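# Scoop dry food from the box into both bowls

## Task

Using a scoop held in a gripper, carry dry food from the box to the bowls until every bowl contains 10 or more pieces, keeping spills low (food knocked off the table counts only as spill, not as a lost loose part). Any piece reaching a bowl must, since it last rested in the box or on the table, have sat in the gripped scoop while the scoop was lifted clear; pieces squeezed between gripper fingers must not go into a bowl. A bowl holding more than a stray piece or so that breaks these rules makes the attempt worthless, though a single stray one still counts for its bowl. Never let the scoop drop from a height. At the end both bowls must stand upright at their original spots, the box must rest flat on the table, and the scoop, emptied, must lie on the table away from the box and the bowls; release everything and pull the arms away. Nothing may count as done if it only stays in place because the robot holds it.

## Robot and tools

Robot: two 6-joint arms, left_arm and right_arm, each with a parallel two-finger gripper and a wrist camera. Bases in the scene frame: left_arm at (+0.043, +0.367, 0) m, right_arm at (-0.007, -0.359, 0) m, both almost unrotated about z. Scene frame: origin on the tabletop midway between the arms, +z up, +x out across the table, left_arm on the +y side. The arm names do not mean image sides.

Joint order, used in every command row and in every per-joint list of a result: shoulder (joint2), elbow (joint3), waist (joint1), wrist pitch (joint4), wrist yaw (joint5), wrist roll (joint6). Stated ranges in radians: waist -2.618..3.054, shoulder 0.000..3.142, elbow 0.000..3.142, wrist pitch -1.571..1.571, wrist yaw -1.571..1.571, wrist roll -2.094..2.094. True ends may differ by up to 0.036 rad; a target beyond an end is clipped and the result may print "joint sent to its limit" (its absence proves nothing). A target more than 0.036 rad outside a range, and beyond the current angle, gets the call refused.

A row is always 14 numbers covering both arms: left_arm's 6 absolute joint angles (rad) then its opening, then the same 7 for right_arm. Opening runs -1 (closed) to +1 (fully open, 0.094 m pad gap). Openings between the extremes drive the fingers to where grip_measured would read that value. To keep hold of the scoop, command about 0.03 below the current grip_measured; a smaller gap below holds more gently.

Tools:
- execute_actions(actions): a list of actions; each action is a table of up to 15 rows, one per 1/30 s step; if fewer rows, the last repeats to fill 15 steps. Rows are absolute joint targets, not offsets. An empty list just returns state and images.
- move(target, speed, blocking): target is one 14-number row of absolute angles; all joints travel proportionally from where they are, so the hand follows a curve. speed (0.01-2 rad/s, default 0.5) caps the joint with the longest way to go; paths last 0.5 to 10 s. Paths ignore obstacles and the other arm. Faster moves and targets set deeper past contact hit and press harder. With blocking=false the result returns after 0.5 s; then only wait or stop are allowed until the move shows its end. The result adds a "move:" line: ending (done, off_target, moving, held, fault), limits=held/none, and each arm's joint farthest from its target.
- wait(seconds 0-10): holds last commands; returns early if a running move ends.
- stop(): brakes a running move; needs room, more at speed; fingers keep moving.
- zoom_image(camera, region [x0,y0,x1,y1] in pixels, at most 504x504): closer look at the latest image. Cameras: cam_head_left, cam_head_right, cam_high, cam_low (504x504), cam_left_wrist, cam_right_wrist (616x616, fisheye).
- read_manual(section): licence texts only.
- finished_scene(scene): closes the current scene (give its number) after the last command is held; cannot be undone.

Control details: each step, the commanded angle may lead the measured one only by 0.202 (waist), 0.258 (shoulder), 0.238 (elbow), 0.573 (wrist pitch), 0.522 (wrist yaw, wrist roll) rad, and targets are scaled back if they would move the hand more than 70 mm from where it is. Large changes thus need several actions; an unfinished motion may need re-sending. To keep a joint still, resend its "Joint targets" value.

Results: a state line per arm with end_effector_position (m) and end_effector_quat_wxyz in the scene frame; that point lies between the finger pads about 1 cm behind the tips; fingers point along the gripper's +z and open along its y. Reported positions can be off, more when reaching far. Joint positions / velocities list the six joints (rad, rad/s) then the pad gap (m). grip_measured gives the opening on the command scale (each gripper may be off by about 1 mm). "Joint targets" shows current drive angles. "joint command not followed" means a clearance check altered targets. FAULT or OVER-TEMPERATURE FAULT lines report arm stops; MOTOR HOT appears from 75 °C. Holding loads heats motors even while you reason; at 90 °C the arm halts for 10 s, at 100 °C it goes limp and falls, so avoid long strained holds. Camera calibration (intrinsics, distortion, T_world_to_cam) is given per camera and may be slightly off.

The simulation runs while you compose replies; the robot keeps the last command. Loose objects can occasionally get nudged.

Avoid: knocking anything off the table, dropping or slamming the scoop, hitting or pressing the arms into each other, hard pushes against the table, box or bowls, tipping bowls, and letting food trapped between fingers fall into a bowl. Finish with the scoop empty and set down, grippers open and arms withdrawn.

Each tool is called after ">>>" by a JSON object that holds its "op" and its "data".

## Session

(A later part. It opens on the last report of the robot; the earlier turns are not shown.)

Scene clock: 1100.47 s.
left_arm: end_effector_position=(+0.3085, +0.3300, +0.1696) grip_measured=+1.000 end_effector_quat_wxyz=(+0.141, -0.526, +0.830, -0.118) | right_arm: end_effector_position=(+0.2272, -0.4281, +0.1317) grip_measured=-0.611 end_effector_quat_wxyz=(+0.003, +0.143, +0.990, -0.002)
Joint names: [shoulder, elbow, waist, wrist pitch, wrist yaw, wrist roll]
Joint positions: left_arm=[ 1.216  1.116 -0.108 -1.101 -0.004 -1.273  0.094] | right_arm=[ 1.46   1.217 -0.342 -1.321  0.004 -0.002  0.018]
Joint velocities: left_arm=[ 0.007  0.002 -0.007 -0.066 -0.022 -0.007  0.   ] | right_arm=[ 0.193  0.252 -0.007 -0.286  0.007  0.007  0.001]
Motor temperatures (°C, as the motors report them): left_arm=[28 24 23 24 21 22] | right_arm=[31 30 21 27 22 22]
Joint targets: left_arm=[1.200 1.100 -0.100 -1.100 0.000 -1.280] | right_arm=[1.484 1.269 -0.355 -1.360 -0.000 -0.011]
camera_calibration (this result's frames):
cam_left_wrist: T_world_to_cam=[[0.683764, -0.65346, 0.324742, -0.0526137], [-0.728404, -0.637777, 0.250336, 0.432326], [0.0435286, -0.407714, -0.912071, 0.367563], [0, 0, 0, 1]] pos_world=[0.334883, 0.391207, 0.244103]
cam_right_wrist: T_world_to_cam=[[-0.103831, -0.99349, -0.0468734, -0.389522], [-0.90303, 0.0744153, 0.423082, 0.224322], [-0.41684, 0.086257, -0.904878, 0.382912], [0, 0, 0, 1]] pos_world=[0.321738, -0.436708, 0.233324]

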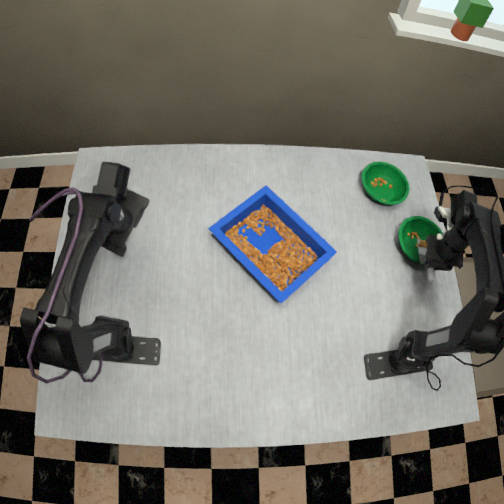

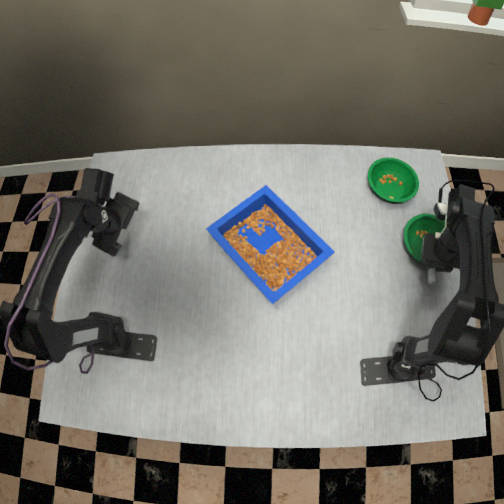

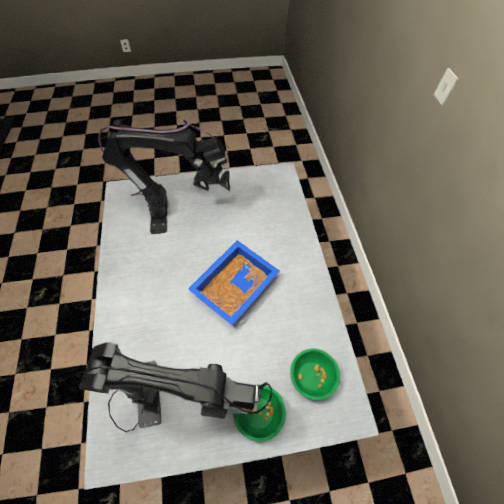

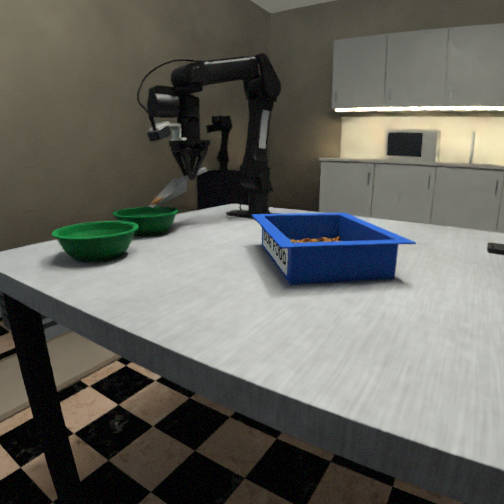

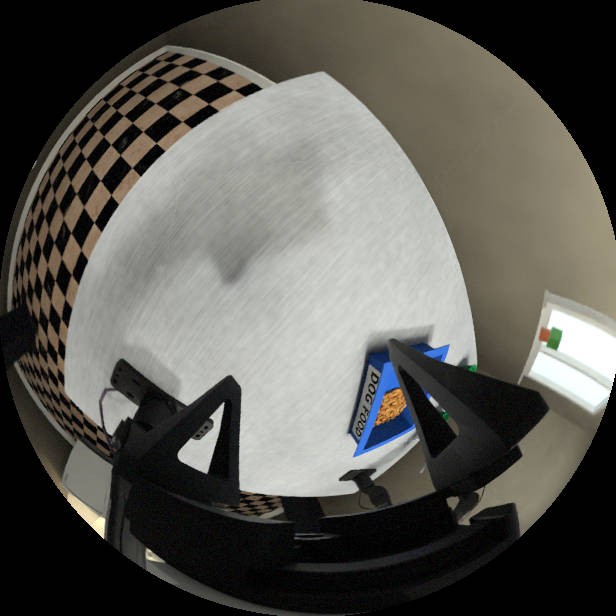

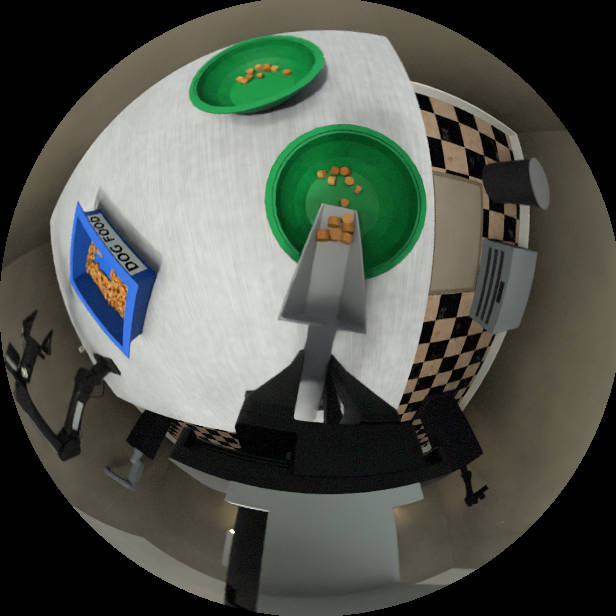

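>>> {"op": "execute_actions", "data": {"actions": []}}

>>> {"op": "zoom_image", "data": {"camera": "cam_right_wrist", "region": [260, 110, 440, 290]}}

Scene clock: 1107.03 s.
left_arm: end_effector_position=(+0.3085, +0.3300, +0.1696) grip_measured=+1.000 end_effector_quat_wxyz=(+0.141, -0.526, +0.830, -0.118) | right_arm: end_effector_position=(+0.2230, -0.4268, +0.1320) grip_measured=-0.611 end_effector_quat_wxyz=(-0.013, +0.143, +0.990, +0.000)
Joint names: [shoulder, elbow, waist, wrist pitch, wrist yaw, wrist roll]
Joint positions: left_arm=[ 1.216  1.116 -0.108 -1.101 -0.004 -1.273  0.094] | right_arm=[ 1.473  1.229 -0.342 -1.352  0.004 -0.002  0.018]
Joint velocities: left_arm=[-0.007 -0.007 -0.012  0.022 -0.081 -0.081  0.   ] | right_arm=[ 0.007 -0.002 -0.002  0.022  0.022 -0.007 -0.   ]
Motor temperatures (°C, as the motors report them): left_arm=[28 24 23 24 21 22] | right_arm=[31 30 21 26 22 22]
Joint targets: left_arm=[1.200 1.100 -0.100 -1.100 0.000 -1.280] | right_arm=[1.484 1.269 -0.355 -1.360 -0.000 -0.011]
camera_calibration (this result's frames):
cam_left_wrist: T_world_to_cam=[[0.683764, -0.65346, 0.324742, -0.0526137], [-0.728404, -0.637777, 0.250336, 0.432326], [0.0435286, -0.407714, -0.912071, 0.367563], [0, 0, 0, 1]] pos_world=[0.334883, 0.391207, 0.244103]
cam_right_wrist: T_world_to_cam=[[-0.10536, -0.993035, -0.0527277, -0.387384], [-0.889601, 0.0704244, 0.451277, 0.211839], [-0.444421, 0.0944534, -0.890825, 0.389043], [0, 0, 0, 1]] pos_world=[0.320536, -0.436351, 0.230545]

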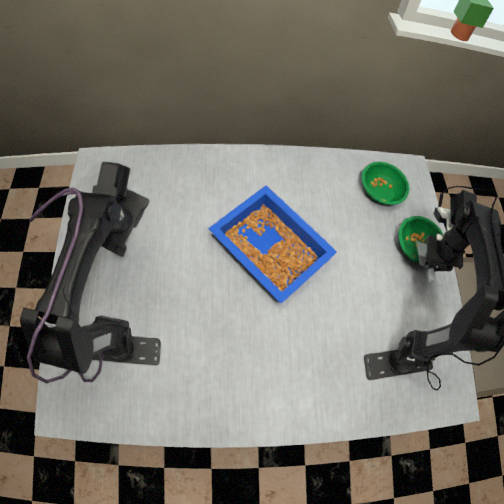

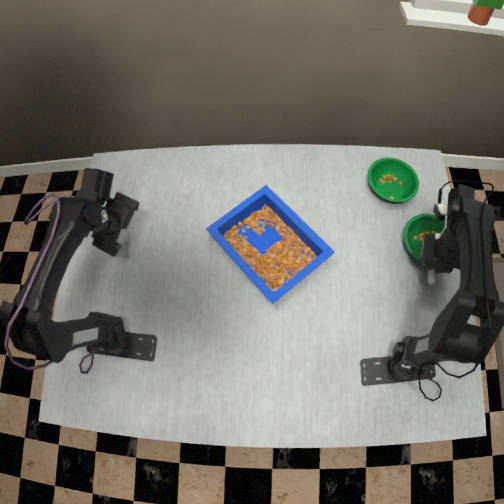

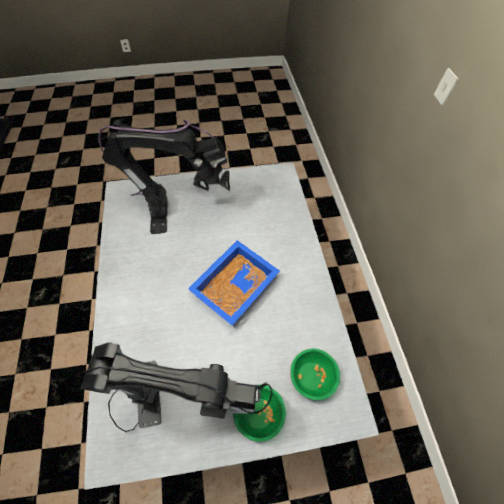

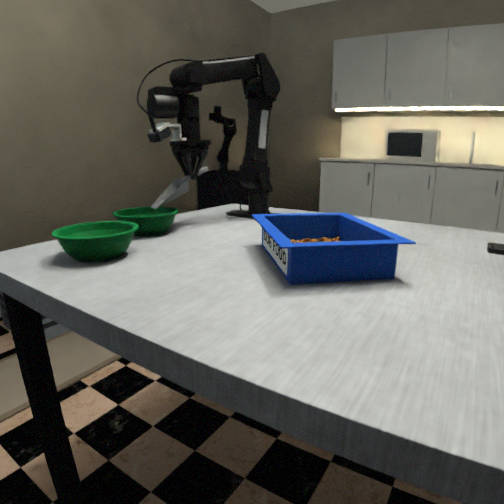

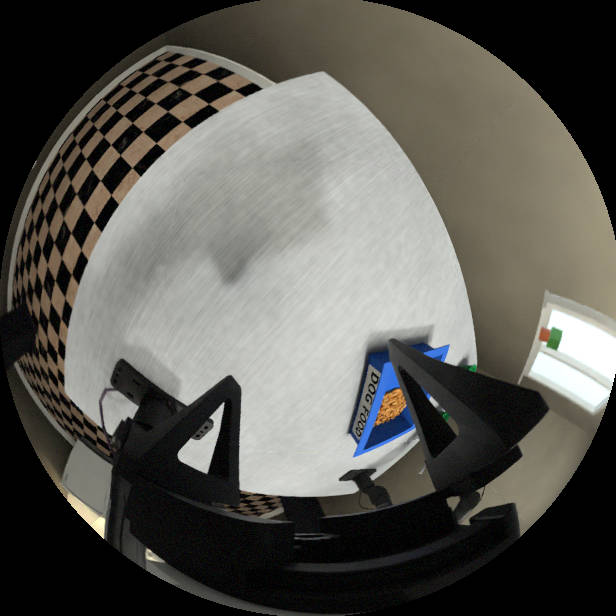

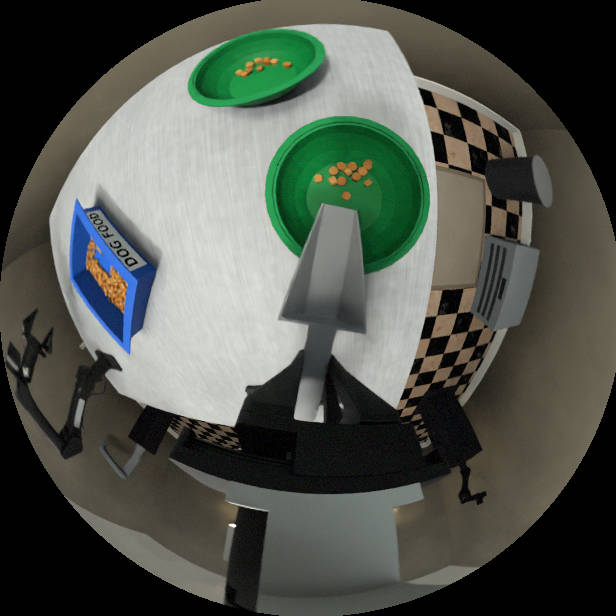

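Region (260, 110, 440, 290) of cam_right_wrist's 616x616 image, scaled by 2.800, with more detail than that image has.

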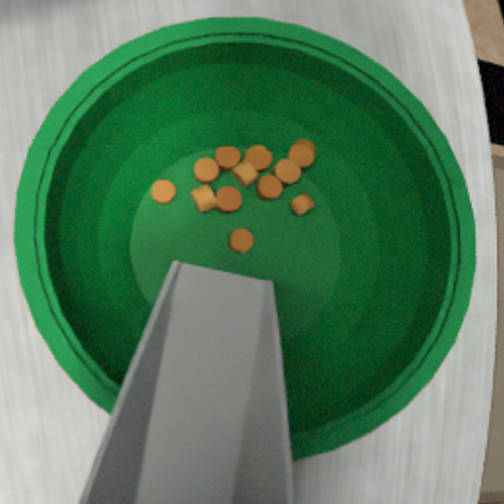

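>>> {"op": "execute_actions", "data": {"actions": [[[1.2,1.1,-0.1,-1.1,0,-1.28,1,1.484,1.258,-0.3365,-1.3262,0,-0.011,-0.68],[1.2,1.1,-0.1,-1.1,0,-1.28,1,1.484,1.247,-0.3321,-1.3141,0,-0.011,-0.68],[1.2,1.1,-0.1,-1.1,0,-1.28,1,1.484,1.236,-0.3248,-1.2977,0,-0.011,-0.68],[1.2,1.1,-0.1,-1.1,0,-1.28,1,1.484,1.225,-0.3147,-1.2773,0,-0.011,-0.68],[1.2,1.1,-0.1,-1.1,0,-1.28,1,1.484,1.215,-0.3018,-1.2528,0,-0.011,-0.68],[1.2,1.1,-0.1,-1.1,0,-1.28,1,1.484,1.213,-0.2864,-1.2242,0,-0.011,-0.68],[1.2,1.1,-0.1,-1.1,0,-1.28,1,1.484,1.2124,-0.2687,-1.1925,0,-0.011,-0.68],[1.2,1.1,-0.1,-1.1,0,-1.28,1,1.484,1.2107,-0.2487,-1.158,0,-0.011,-0.68],[1.2,1.1,-0.1,-1.1,0,-1.28,1,1.484,1.208,-0.2267,-1.1216,0,-0.011,-0.68],[1.2,1.1,-0.1,-1.1,0,-1.28,1,1.484,1.2041,-0.203,-1.0841,0,-0.011,-0.68],[1.2,1.1,-0.1,-1.1,0,-1.28,1,1.484,1.1991,-0.1778,-1.0464,0,-0.011,-0.68],[1.2,1.1,-0.1,-1.1,0,-1.28,1,1.484,1.193,-0.1514,-1.0093,0,-0.011,-0.68],[1.2,1.1,-0.1,-1.1,0,-1.28,1,1.484,1.1859,-0.1242,-0.9733,0,-0.011,-0.68],[1.2,1.1,-0.1,-1.1,0,-1.28,1,1.484,1.1778,-0.0962,-0.9395,0,-0.011,-0.68],[1.2,1.1,-0.1,-1.1,0,-1.28,1,1.484,1.1687,-0.068,-0.9081,0,-0.011,-0.68]],[[1.2,1.1,-0.1,-1.1,0,-1.28,1,1.484,1.1588,-0.0398,-0.88,0,-0.011,-0.68],[1.2,1.1,-0.1,-1.1,0,-1.28,1,1.484,1.1478,-0.0118,-0.8554,0,-0.011,-0.68],[1.2,1.1,-0.1,-1.1,0,-1.28,1,1.484,1.1361,0.0154,-0.8348,0,-0.011,-0.68],[1.2,1.1,-0.1,-1.1,0,-1.28,1,1.484,1.1236,0.0418,-0.8183,0,-0.011,-0.68],[1.2,1.1,-0.1,-1.1,0,-1.28,1,1.484,1.1103,0.067,-0.8037,0,-0.011,-0.68],[1.2,1.1,-0.1,-1.1,0,-1.28,1,1.484,1.0963,0.0907,-0.7886,0,-0.011,-0.68],[1.2,1.1,-0.1,-1.1,0,-1.28,1,1.484,1.0817,0.1127,-0.7729,0,-0.011,-0.68],[1.2,1.1,-0.1,-1.1,0,-1.28,1,1.484,1.0666,0.1327,-0.7569,0,-0.011,-0.68],[1.2,1.1,-0.1,-1.1,0,-1.28,1,1.484,1.0509,0.1504,-0.7404,0,-0.011,-0.68],[1.2,1.1,-0.1,-1.1,0,-1.28,1,1.484,1.0349,0.1658,-0.7237,0,-0.011,-0.68],[1.2,1.1,-0.1,-1.1,0,-1.28,1,1.484,1.0184,0.1787,-0.7068,0,-0.011,-0.68],[1.2,1.1,-0.1,-1.1,0,-1.28,1,1.484,1.0017,0.1888,-0.6897,0,-0.011,-0.68],[1.2,1.1,-0.1,-1.1,0,-1.28,1,1.484,0.9848,0.1961,-0.6725,0,-0.011,-0.68],[1.2,1.1,-0.1,-1.1,0,-1.28,1,1.484,0.9677,0.2005,-0.6553,0,-0.011,-0.68],[1.2,1.1,-0.1,-1.1,0,-1.28,1,1.484,0.9505,0.202,-0.6382,0,-0.011,-0.68]],[[1.2,1.1,-0.1,-1.1,0,-1.28,1,1.484,0.9333,0.202,-0.6213,0,-0.011,-0.68],[1.2,1.1,-0.1,-1.1,0,-1.28,1,1.484,0.9162,0.202,-0.6046,0,-0.011,-0.68],[1.2,1.1,-0.1,-1.1,0,-1.28,1,1.484,0.8993,0.202,-0.5881,0,-0.011,-0.68],[1.2,1.1,-0.1,-1.1,0,-1.28,1,1.484,0.8826,0.202,-0.5721,0,-0.011,-0.68],[1.2,1.1,-0.1,-1.1,0,-1.28,1,1.484,0.8661,0.202,-0.5564,0,-0.011,-0.68],[1.2,1.1,-0.1,-1.1,0,-1.28,1,1.484,0.8501,0.202,-0.5412,0,-0.011,-0.68],[1.2,1.1,-0.1,-1.1,0,-1.28,1,1.484,0.8344,0.202,-0.5267,0,-0.011,-0.68],[1.2,1.1,-0.1,-1.1,0,-1.28,1,1.484,0.8192,0.202,-0.5127,0,-0.011,-0.68],[1.2,1.1,-0.1,-1.1,0,-1.28,1,1.484,0.8047,0.202,-0.4994,0,-0.011,-0.68],[1.2,1.1,-0.1,-1.1,0,-1.28,1,1.484,0.7907,0.202,-0.4869,0,-0.011,-0.68],[1.2,1.1,-0.1,-1.1,0,-1.28,1,1.484,0.7774,0.202,-0.4752,0,-0.011,-0.68],[1.2,1.1,-0.1,-1.1,0,-1.28,1,1.484,0.7649,0.202,-0.4642,0,-0.011,-0.68],[1.2,1.1,-0.1,-1.1,0,-1.28,1,1.484,0.7532,0.202,-0.4543,0,-0.011,-0.68],[1.2,1.1,-0.1,-1.1,0,-1.28,1,1.484,0.7422,0.202,-0.4452,0,-0.011,-0.68],[1.2,1.1,-0.1,-1.1,0,-1.28,1,1.484,0.7323,0.202,-0.4371,0,-0.011,-0.68]],[[1.2,1.1,-0.1,-1.1,0,-1.28,1,1.484,0.7232,0.202,-0.43,0,-0.011,-0.68],[1.2,1.1,-0.1,-1.1,0,-1.28,1,1.484,0.7151,0.202,-0.4239,0,-0.011,-0.68],[1.2,1.1,-0.1,-1.1,0,-1.28,1,1.484,0.708,0.202,-0.4189,0,-0.011,-0.68],[1.2,1.1,-0.1,-1.1,0,-1.28,1,1.484,0.7019,0.202,-0.415,0,-0.011,-0.68],[1.2,1.1,-0.1,-1.1,0,-1.28,1,1.484,0.6969,0.202,-0.4123,0,-0.011,-0.68],[1.2,1.1,-0.1,-1.1,0,-1.28,1,1.484,0.693,0.202,-0.4106,0,-0.011,-0.68],[1.2,1.1,-0.1,-1.1,0,-1.28,1,1.484,0.6903,0.202,-0.41,0,-0.011,-0.68],[1.2,1.1,-0.1,-1.1,0,-1.28,1,1.484,0.6886,0.202,-0.41,0,-0.011,-0.68],[1.2,1.1,-0.1,-1.1,0,-1.28,1,1.484,0.688,0.202,-0.41,0,-0.011,-0.68]]]}}

Scene clock: 1177.30 s.
left_arm: end_effector_position=(+0.3085, +0.3300, +0.1696) grip_measured=+1.000 end_effector_quat_wxyz=(+0.141, -0.526, +0.830, -0.118) | right_arm: end_effector_position=(+0.2857, -0.2839, +0.0262) grip_measured=-0.611 end_effector_quat_wxyz=(+0.178, -0.122, +0.976, +0.022)
Joint names: [shoulder, elbow, waist, wrist pitch, wrist yaw, wrist roll]
Joint positions: left_arm=[ 1.216  1.116 -0.108 -1.101 -0.004 -1.273  0.094] | right_arm=[ 1.473  0.725  0.194 -0.462  0.    -0.002  0.018]
Joint velocities: left_arm=[-0.007  0.007 -0.017  0.051 -0.037 -0.125  0.   ] | right_arm=[-0.012  0.002 -0.012  0.037  0.051  0.022 -0.001]
Motor temperatures (°C, as the motors report them): left_arm=[27 24 23 25 21 22] | right_arm=[30 31 21 25 22 22]
Joint targets: left_arm=[1.200 1.100 -0.100 -1.100 0.000 -1.280] | right_arm=[1.484 0.688 0.202 -0.410 0.000 -0.011]
camera_calibration (this result's frames):
cam_left_wrist: T_world_to_cam=[[0.683764, -0.65346, 0.324742, -0.0526137], [-0.728404, -0.637777, 0.250336, 0.432326], [0.0435286, -0.407714, -0.912071, 0.367563], [0, 0, 0, 1]] pos_world=[0.334883, 0.391207, 0.244103]
cam_right_wrist: T_world_to_cam=[[0.423912, -0.905552, 0.0165562, -0.372596], [-0.902746, -0.420981, 0.0884502, 0.179078], [-0.0731264, -0.0524411, -0.995943, 0.164153], [0, 0, 0, 1]] pos_world=[0.331614, -0.253408, 0.153816]

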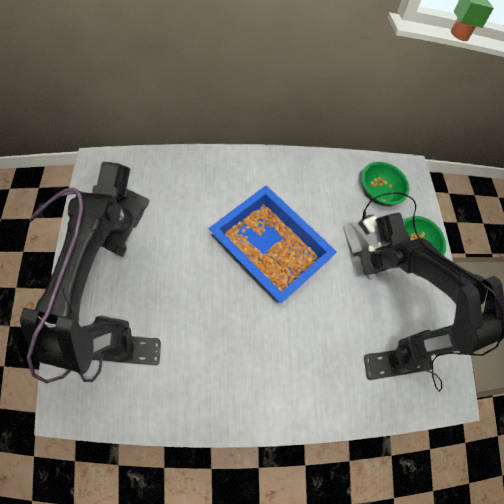

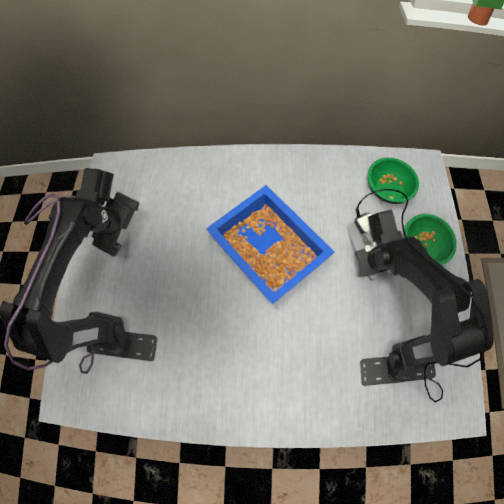

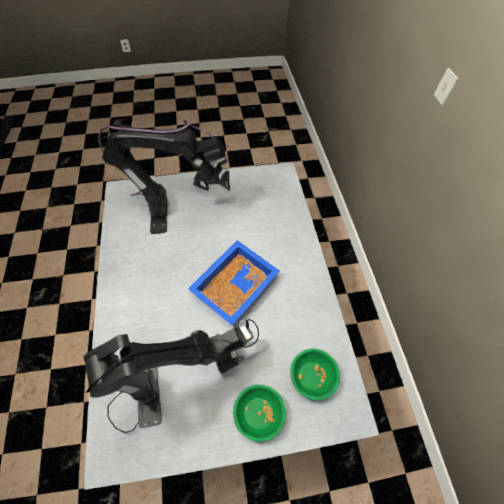

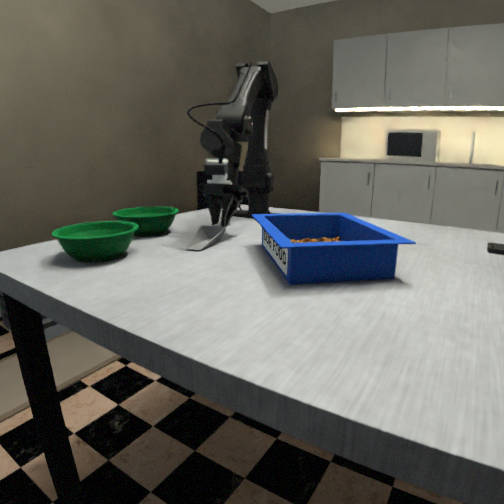

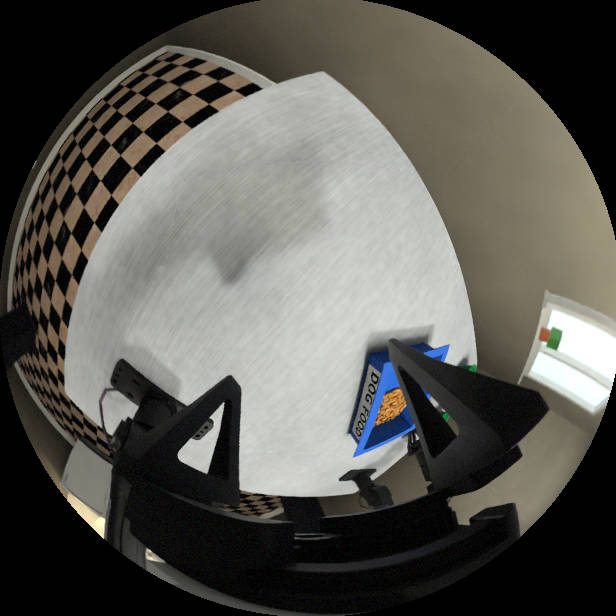

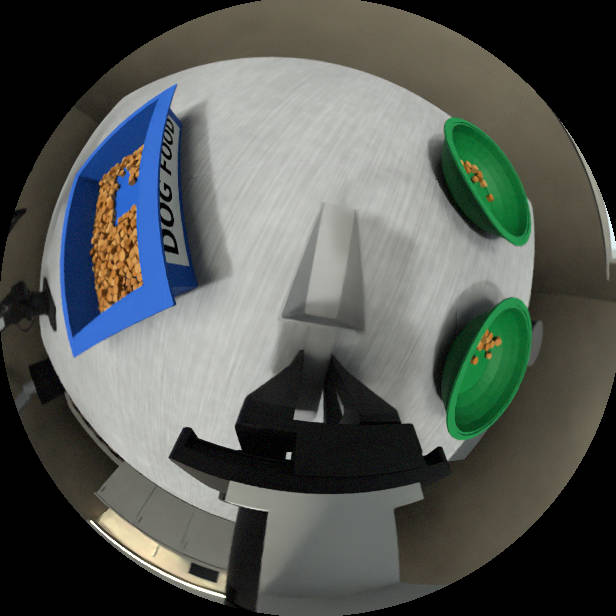

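>>> {"op": "execute_actions", "data": {"actions": [[[1.2,1.1,-0.1,-1.1,0,-1.28,1,1.475,0.73,0.2,-0.46,0,-0.011,-0.68],[1.2,1.1,-0.1,-1.1,0,-1.28,1,1.47,0.735,0.2,-0.462,0,-0.011,-0.68],[1.2,1.1,-0.1,-1.1,0,-1.28,1,1.465,0.737,0.2,-0.462,0,-0.011,0.3],[1.2,1.1,-0.1,-1.1,0,-1.28,1,1.46,0.737,0.2,-0.462,0,-0.011,0.3],[1.2,1.1,-0.1,-1.1,0,-1.28,1,1.455,0.737,0.2,-0.462,0,-0.011,0.3],[1.2,1.1,-0.1,-1.1,0,-1.28,1,1.45,0.737,0.2,-0.462,0,-0.011,0.3],[1.2,1.1,-0.1,-1.1,0,-1.28,1,1.448,0.74,0.2,-0.464,0,-0.011,0.3],[1.2,1.1,-0.1,-1.1,0,-1.28,1,1.445,0.745,0.2,-0.467,0,-0.011,0.3],[1.2,1.1,-0.1,-1.1,0,-1.28,1,1.44,0.75,0.2,-0.473,0,-0.011,0.3],[1.2,1.1,-0.1,-1.1,0,-1.28,1,1.432,0.756,0.2,-0.482,0,-0.011,0.3],[1.2,1.1,-0.1,-1.1,0,-1.28,1,1.422,0.762,0.2,-0.494,0,-0.011,0.3],[1.2,1.1,-0.1,-1.1,0,-1.28,1,1.41,0.768,0.2,-0.509,0,-0.011,0.3],[1.2,1.1,-0.1,-1.1,0,-1.28,1,1.395,0.775,0.2,-0.529,0,-0.011,0.3],[1.2,1.1,-0.1,-1.1,0,-1.28,1,1.378,0.783,0.2,-0.553,0,-0.011,0.3],[1.2,1.1,-0.1,-1.1,0,-1.28,1,1.359,0.793,0.2,-0.581,0,-0.011,0.3]],[[1.2,1.1,-0.1,-1.1,0,-1.28,1,1.338,0.806,0.2,-0.614,0,-0.011,0.3],[1.2,1.1,-0.1,-1.1,0,-1.28,1,1.315,0.821,0.2,-0.651,0,-0.011,0.3],[1.2,1.1,-0.1,-1.1,0,-1.28,1,1.29,0.838,0.2,-0.692,0,-0.011,0.3],[1.2,1.1,-0.1,-1.1,0,-1.28,1,1.264,0.856,0.2,-0.735,0,-0.011,0.3],[1.2,1.1,-0.1,-1.1,0,-1.28,1,1.237,0.875,0.2,-0.78,0,-0.011,0.3],[1.2,1.1,-0.1,-1.1,0,-1.28,1,1.21,0.894,0.2,-0.825,0,-0.011,0.3],[1.2,1.1,-0.1,-1.1,0,-1.28,1,1.184,0.913,0.2,-0.869,0,-0.011,0.3],[1.2,1.1,-0.1,-1.1,0,-1.28,1,1.159,0.931,0.2,-0.911,0,-0.011,0.3],[1.2,1.1,-0.1,-1.1,0,-1.28,1,1.136,0.948,0.2,-0.95,0,-0.011,0.3],[1.2,1.1,-0.1,-1.1,0,-1.28,1,1.116,0.963,0.2,-0.984,0,-0.011,0.3],[1.2,1.1,-0.1,-1.1,0,-1.28,1,1.099,0.975,0.2,-1.012,0,-0.011,0.3],[1.2,1.1,-0.1,-1.1,0,-1.28,1,1.086,0.984,0.2,-1.034,0,-0.011,0.3],[1.2,1.1,-0.1,-1.1,0,-1.28,1,1.077,0.99,0.2,-1.05,0,-0.011,0.3],[1.2,1.1,-0.1,-1.1,0,-1.28,1,1.072,0.993,0.2,-1.058,0,-0.011,0.3],[1.2,1.1,-0.1,-1.1,0,-1.28,1,1.07,0.994,0.2,-1.06,0,-0.011,0.3]]]}}

Scene clock: 1195.50 s.
left_arm: end_effector_position=(+0.3085, +0.3300, +0.1696) grip_measured=+1.000 end_effector_quat_wxyz=(+0.141, -0.526, +0.830, -0.118) | right_arm: end_effector_position=(+0.2498, -0.2929, +0.1613) grip_measured=+0.298 end_effector_quat_wxyz=(+0.239, -0.121, +0.963, +0.029)
Joint names: [shoulder, elbow, waist, wrist pitch, wrist yaw, wrist roll]
Joint positions: left_arm=[ 1.216  1.116 -0.108 -1.101 -0.004 -1.273  0.094] | right_arm=[ 1.093  0.963  0.194 -0.954  0.    -0.002  0.061]
Joint velocities: left_arm=[-0.002 -0.022  0.022  0.066  0.022  0.051  0.   ] | right_arm=[-0.203  0.095  0.002 -0.637 -0.007  0.022  0.001]
Motor temperatures (°C, as the motors report them): left_arm=[27 24 23 25 21 22] | right_arm=[30 30 21 26 22 22]
Joint targets: left_arm=[1.200 1.100 -0.100 -1.100 0.000 -1.280] | right_arm=[1.070 0.994 0.200 -1.060 -0.000 -0.011]
camera_calibration (this result's frames):
cam_left_wrist: T_world_to_cam=[[0.683764, -0.65346, 0.324742, -0.0526137], [-0.728404, -0.637777, 0.250336, 0.432326], [0.0435286, -0.407714, -0.912071, 0.367563], [0, 0, 0, 1]] pos_world=[0.334883, 0.391207, 0.244103]
cam_right_wrist: T_world_to_cam=[[0.420442, -0.906427, 0.0402219, -0.371032], [-0.906008, -0.421804, -0.0350796, 0.151461], [0.0487629, -0.0216924, -0.998575, 0.274557], [0, 0, 0, 1]] pos_world=[0.279834, -0.26647, 0.294403]

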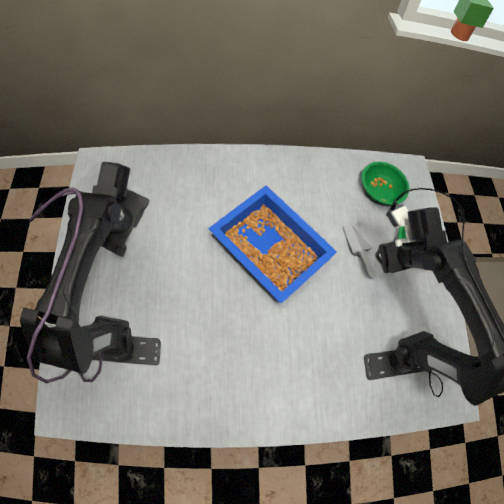

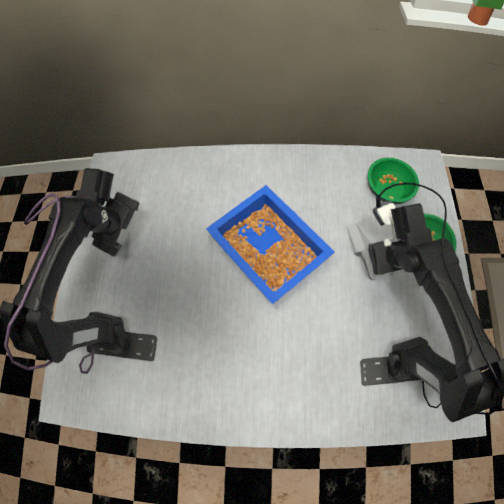

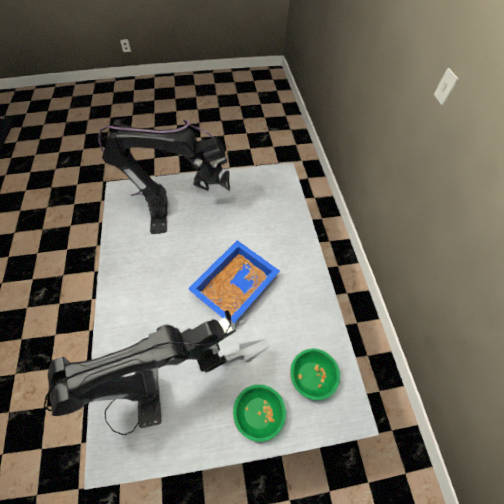

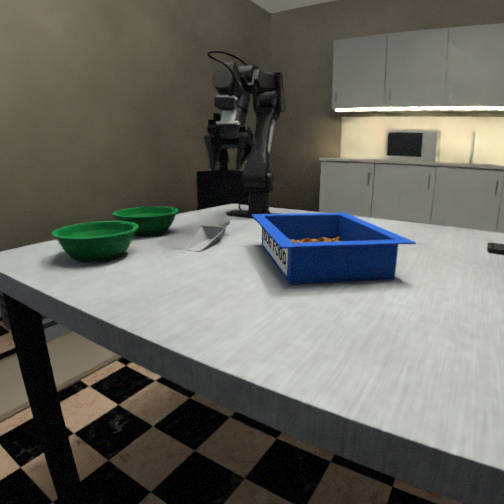

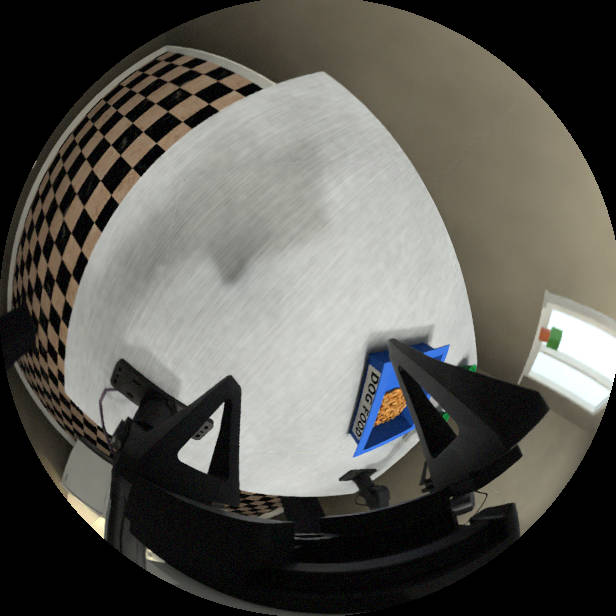

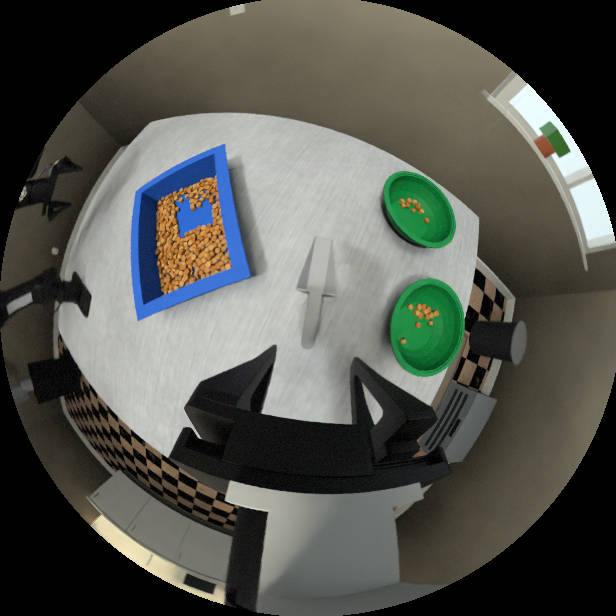

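>>> {"op": "zoom_image", "data": {"camera": "cam_right_wrist", "region": [370, 160, 480, 390]}}

>>> {"op": "zoom_image", "data": {"camera": "cam_high", "region": [220, 330, 360, 450]}}

Region (370, 160, 480, 390) of cam_right_wrist's 616x616 image, scaled by 2.191, with more detail than that image has; it fills the left 241 columns of this view, and the rest is white.

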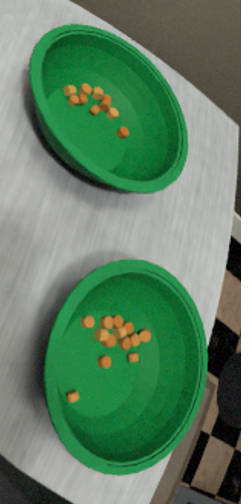

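Region (220, 330, 360, 450) of cam_high's 504x504 image, scaled by 3.600, with more detail than that image has; it fills the top 432 rows of this view, and the rest is white.

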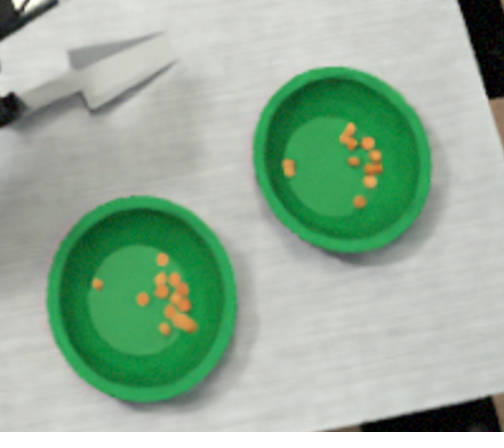

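>>> {"op": "finished_scene", "data": {"scene": 1}}

The scene is finished: the task was done.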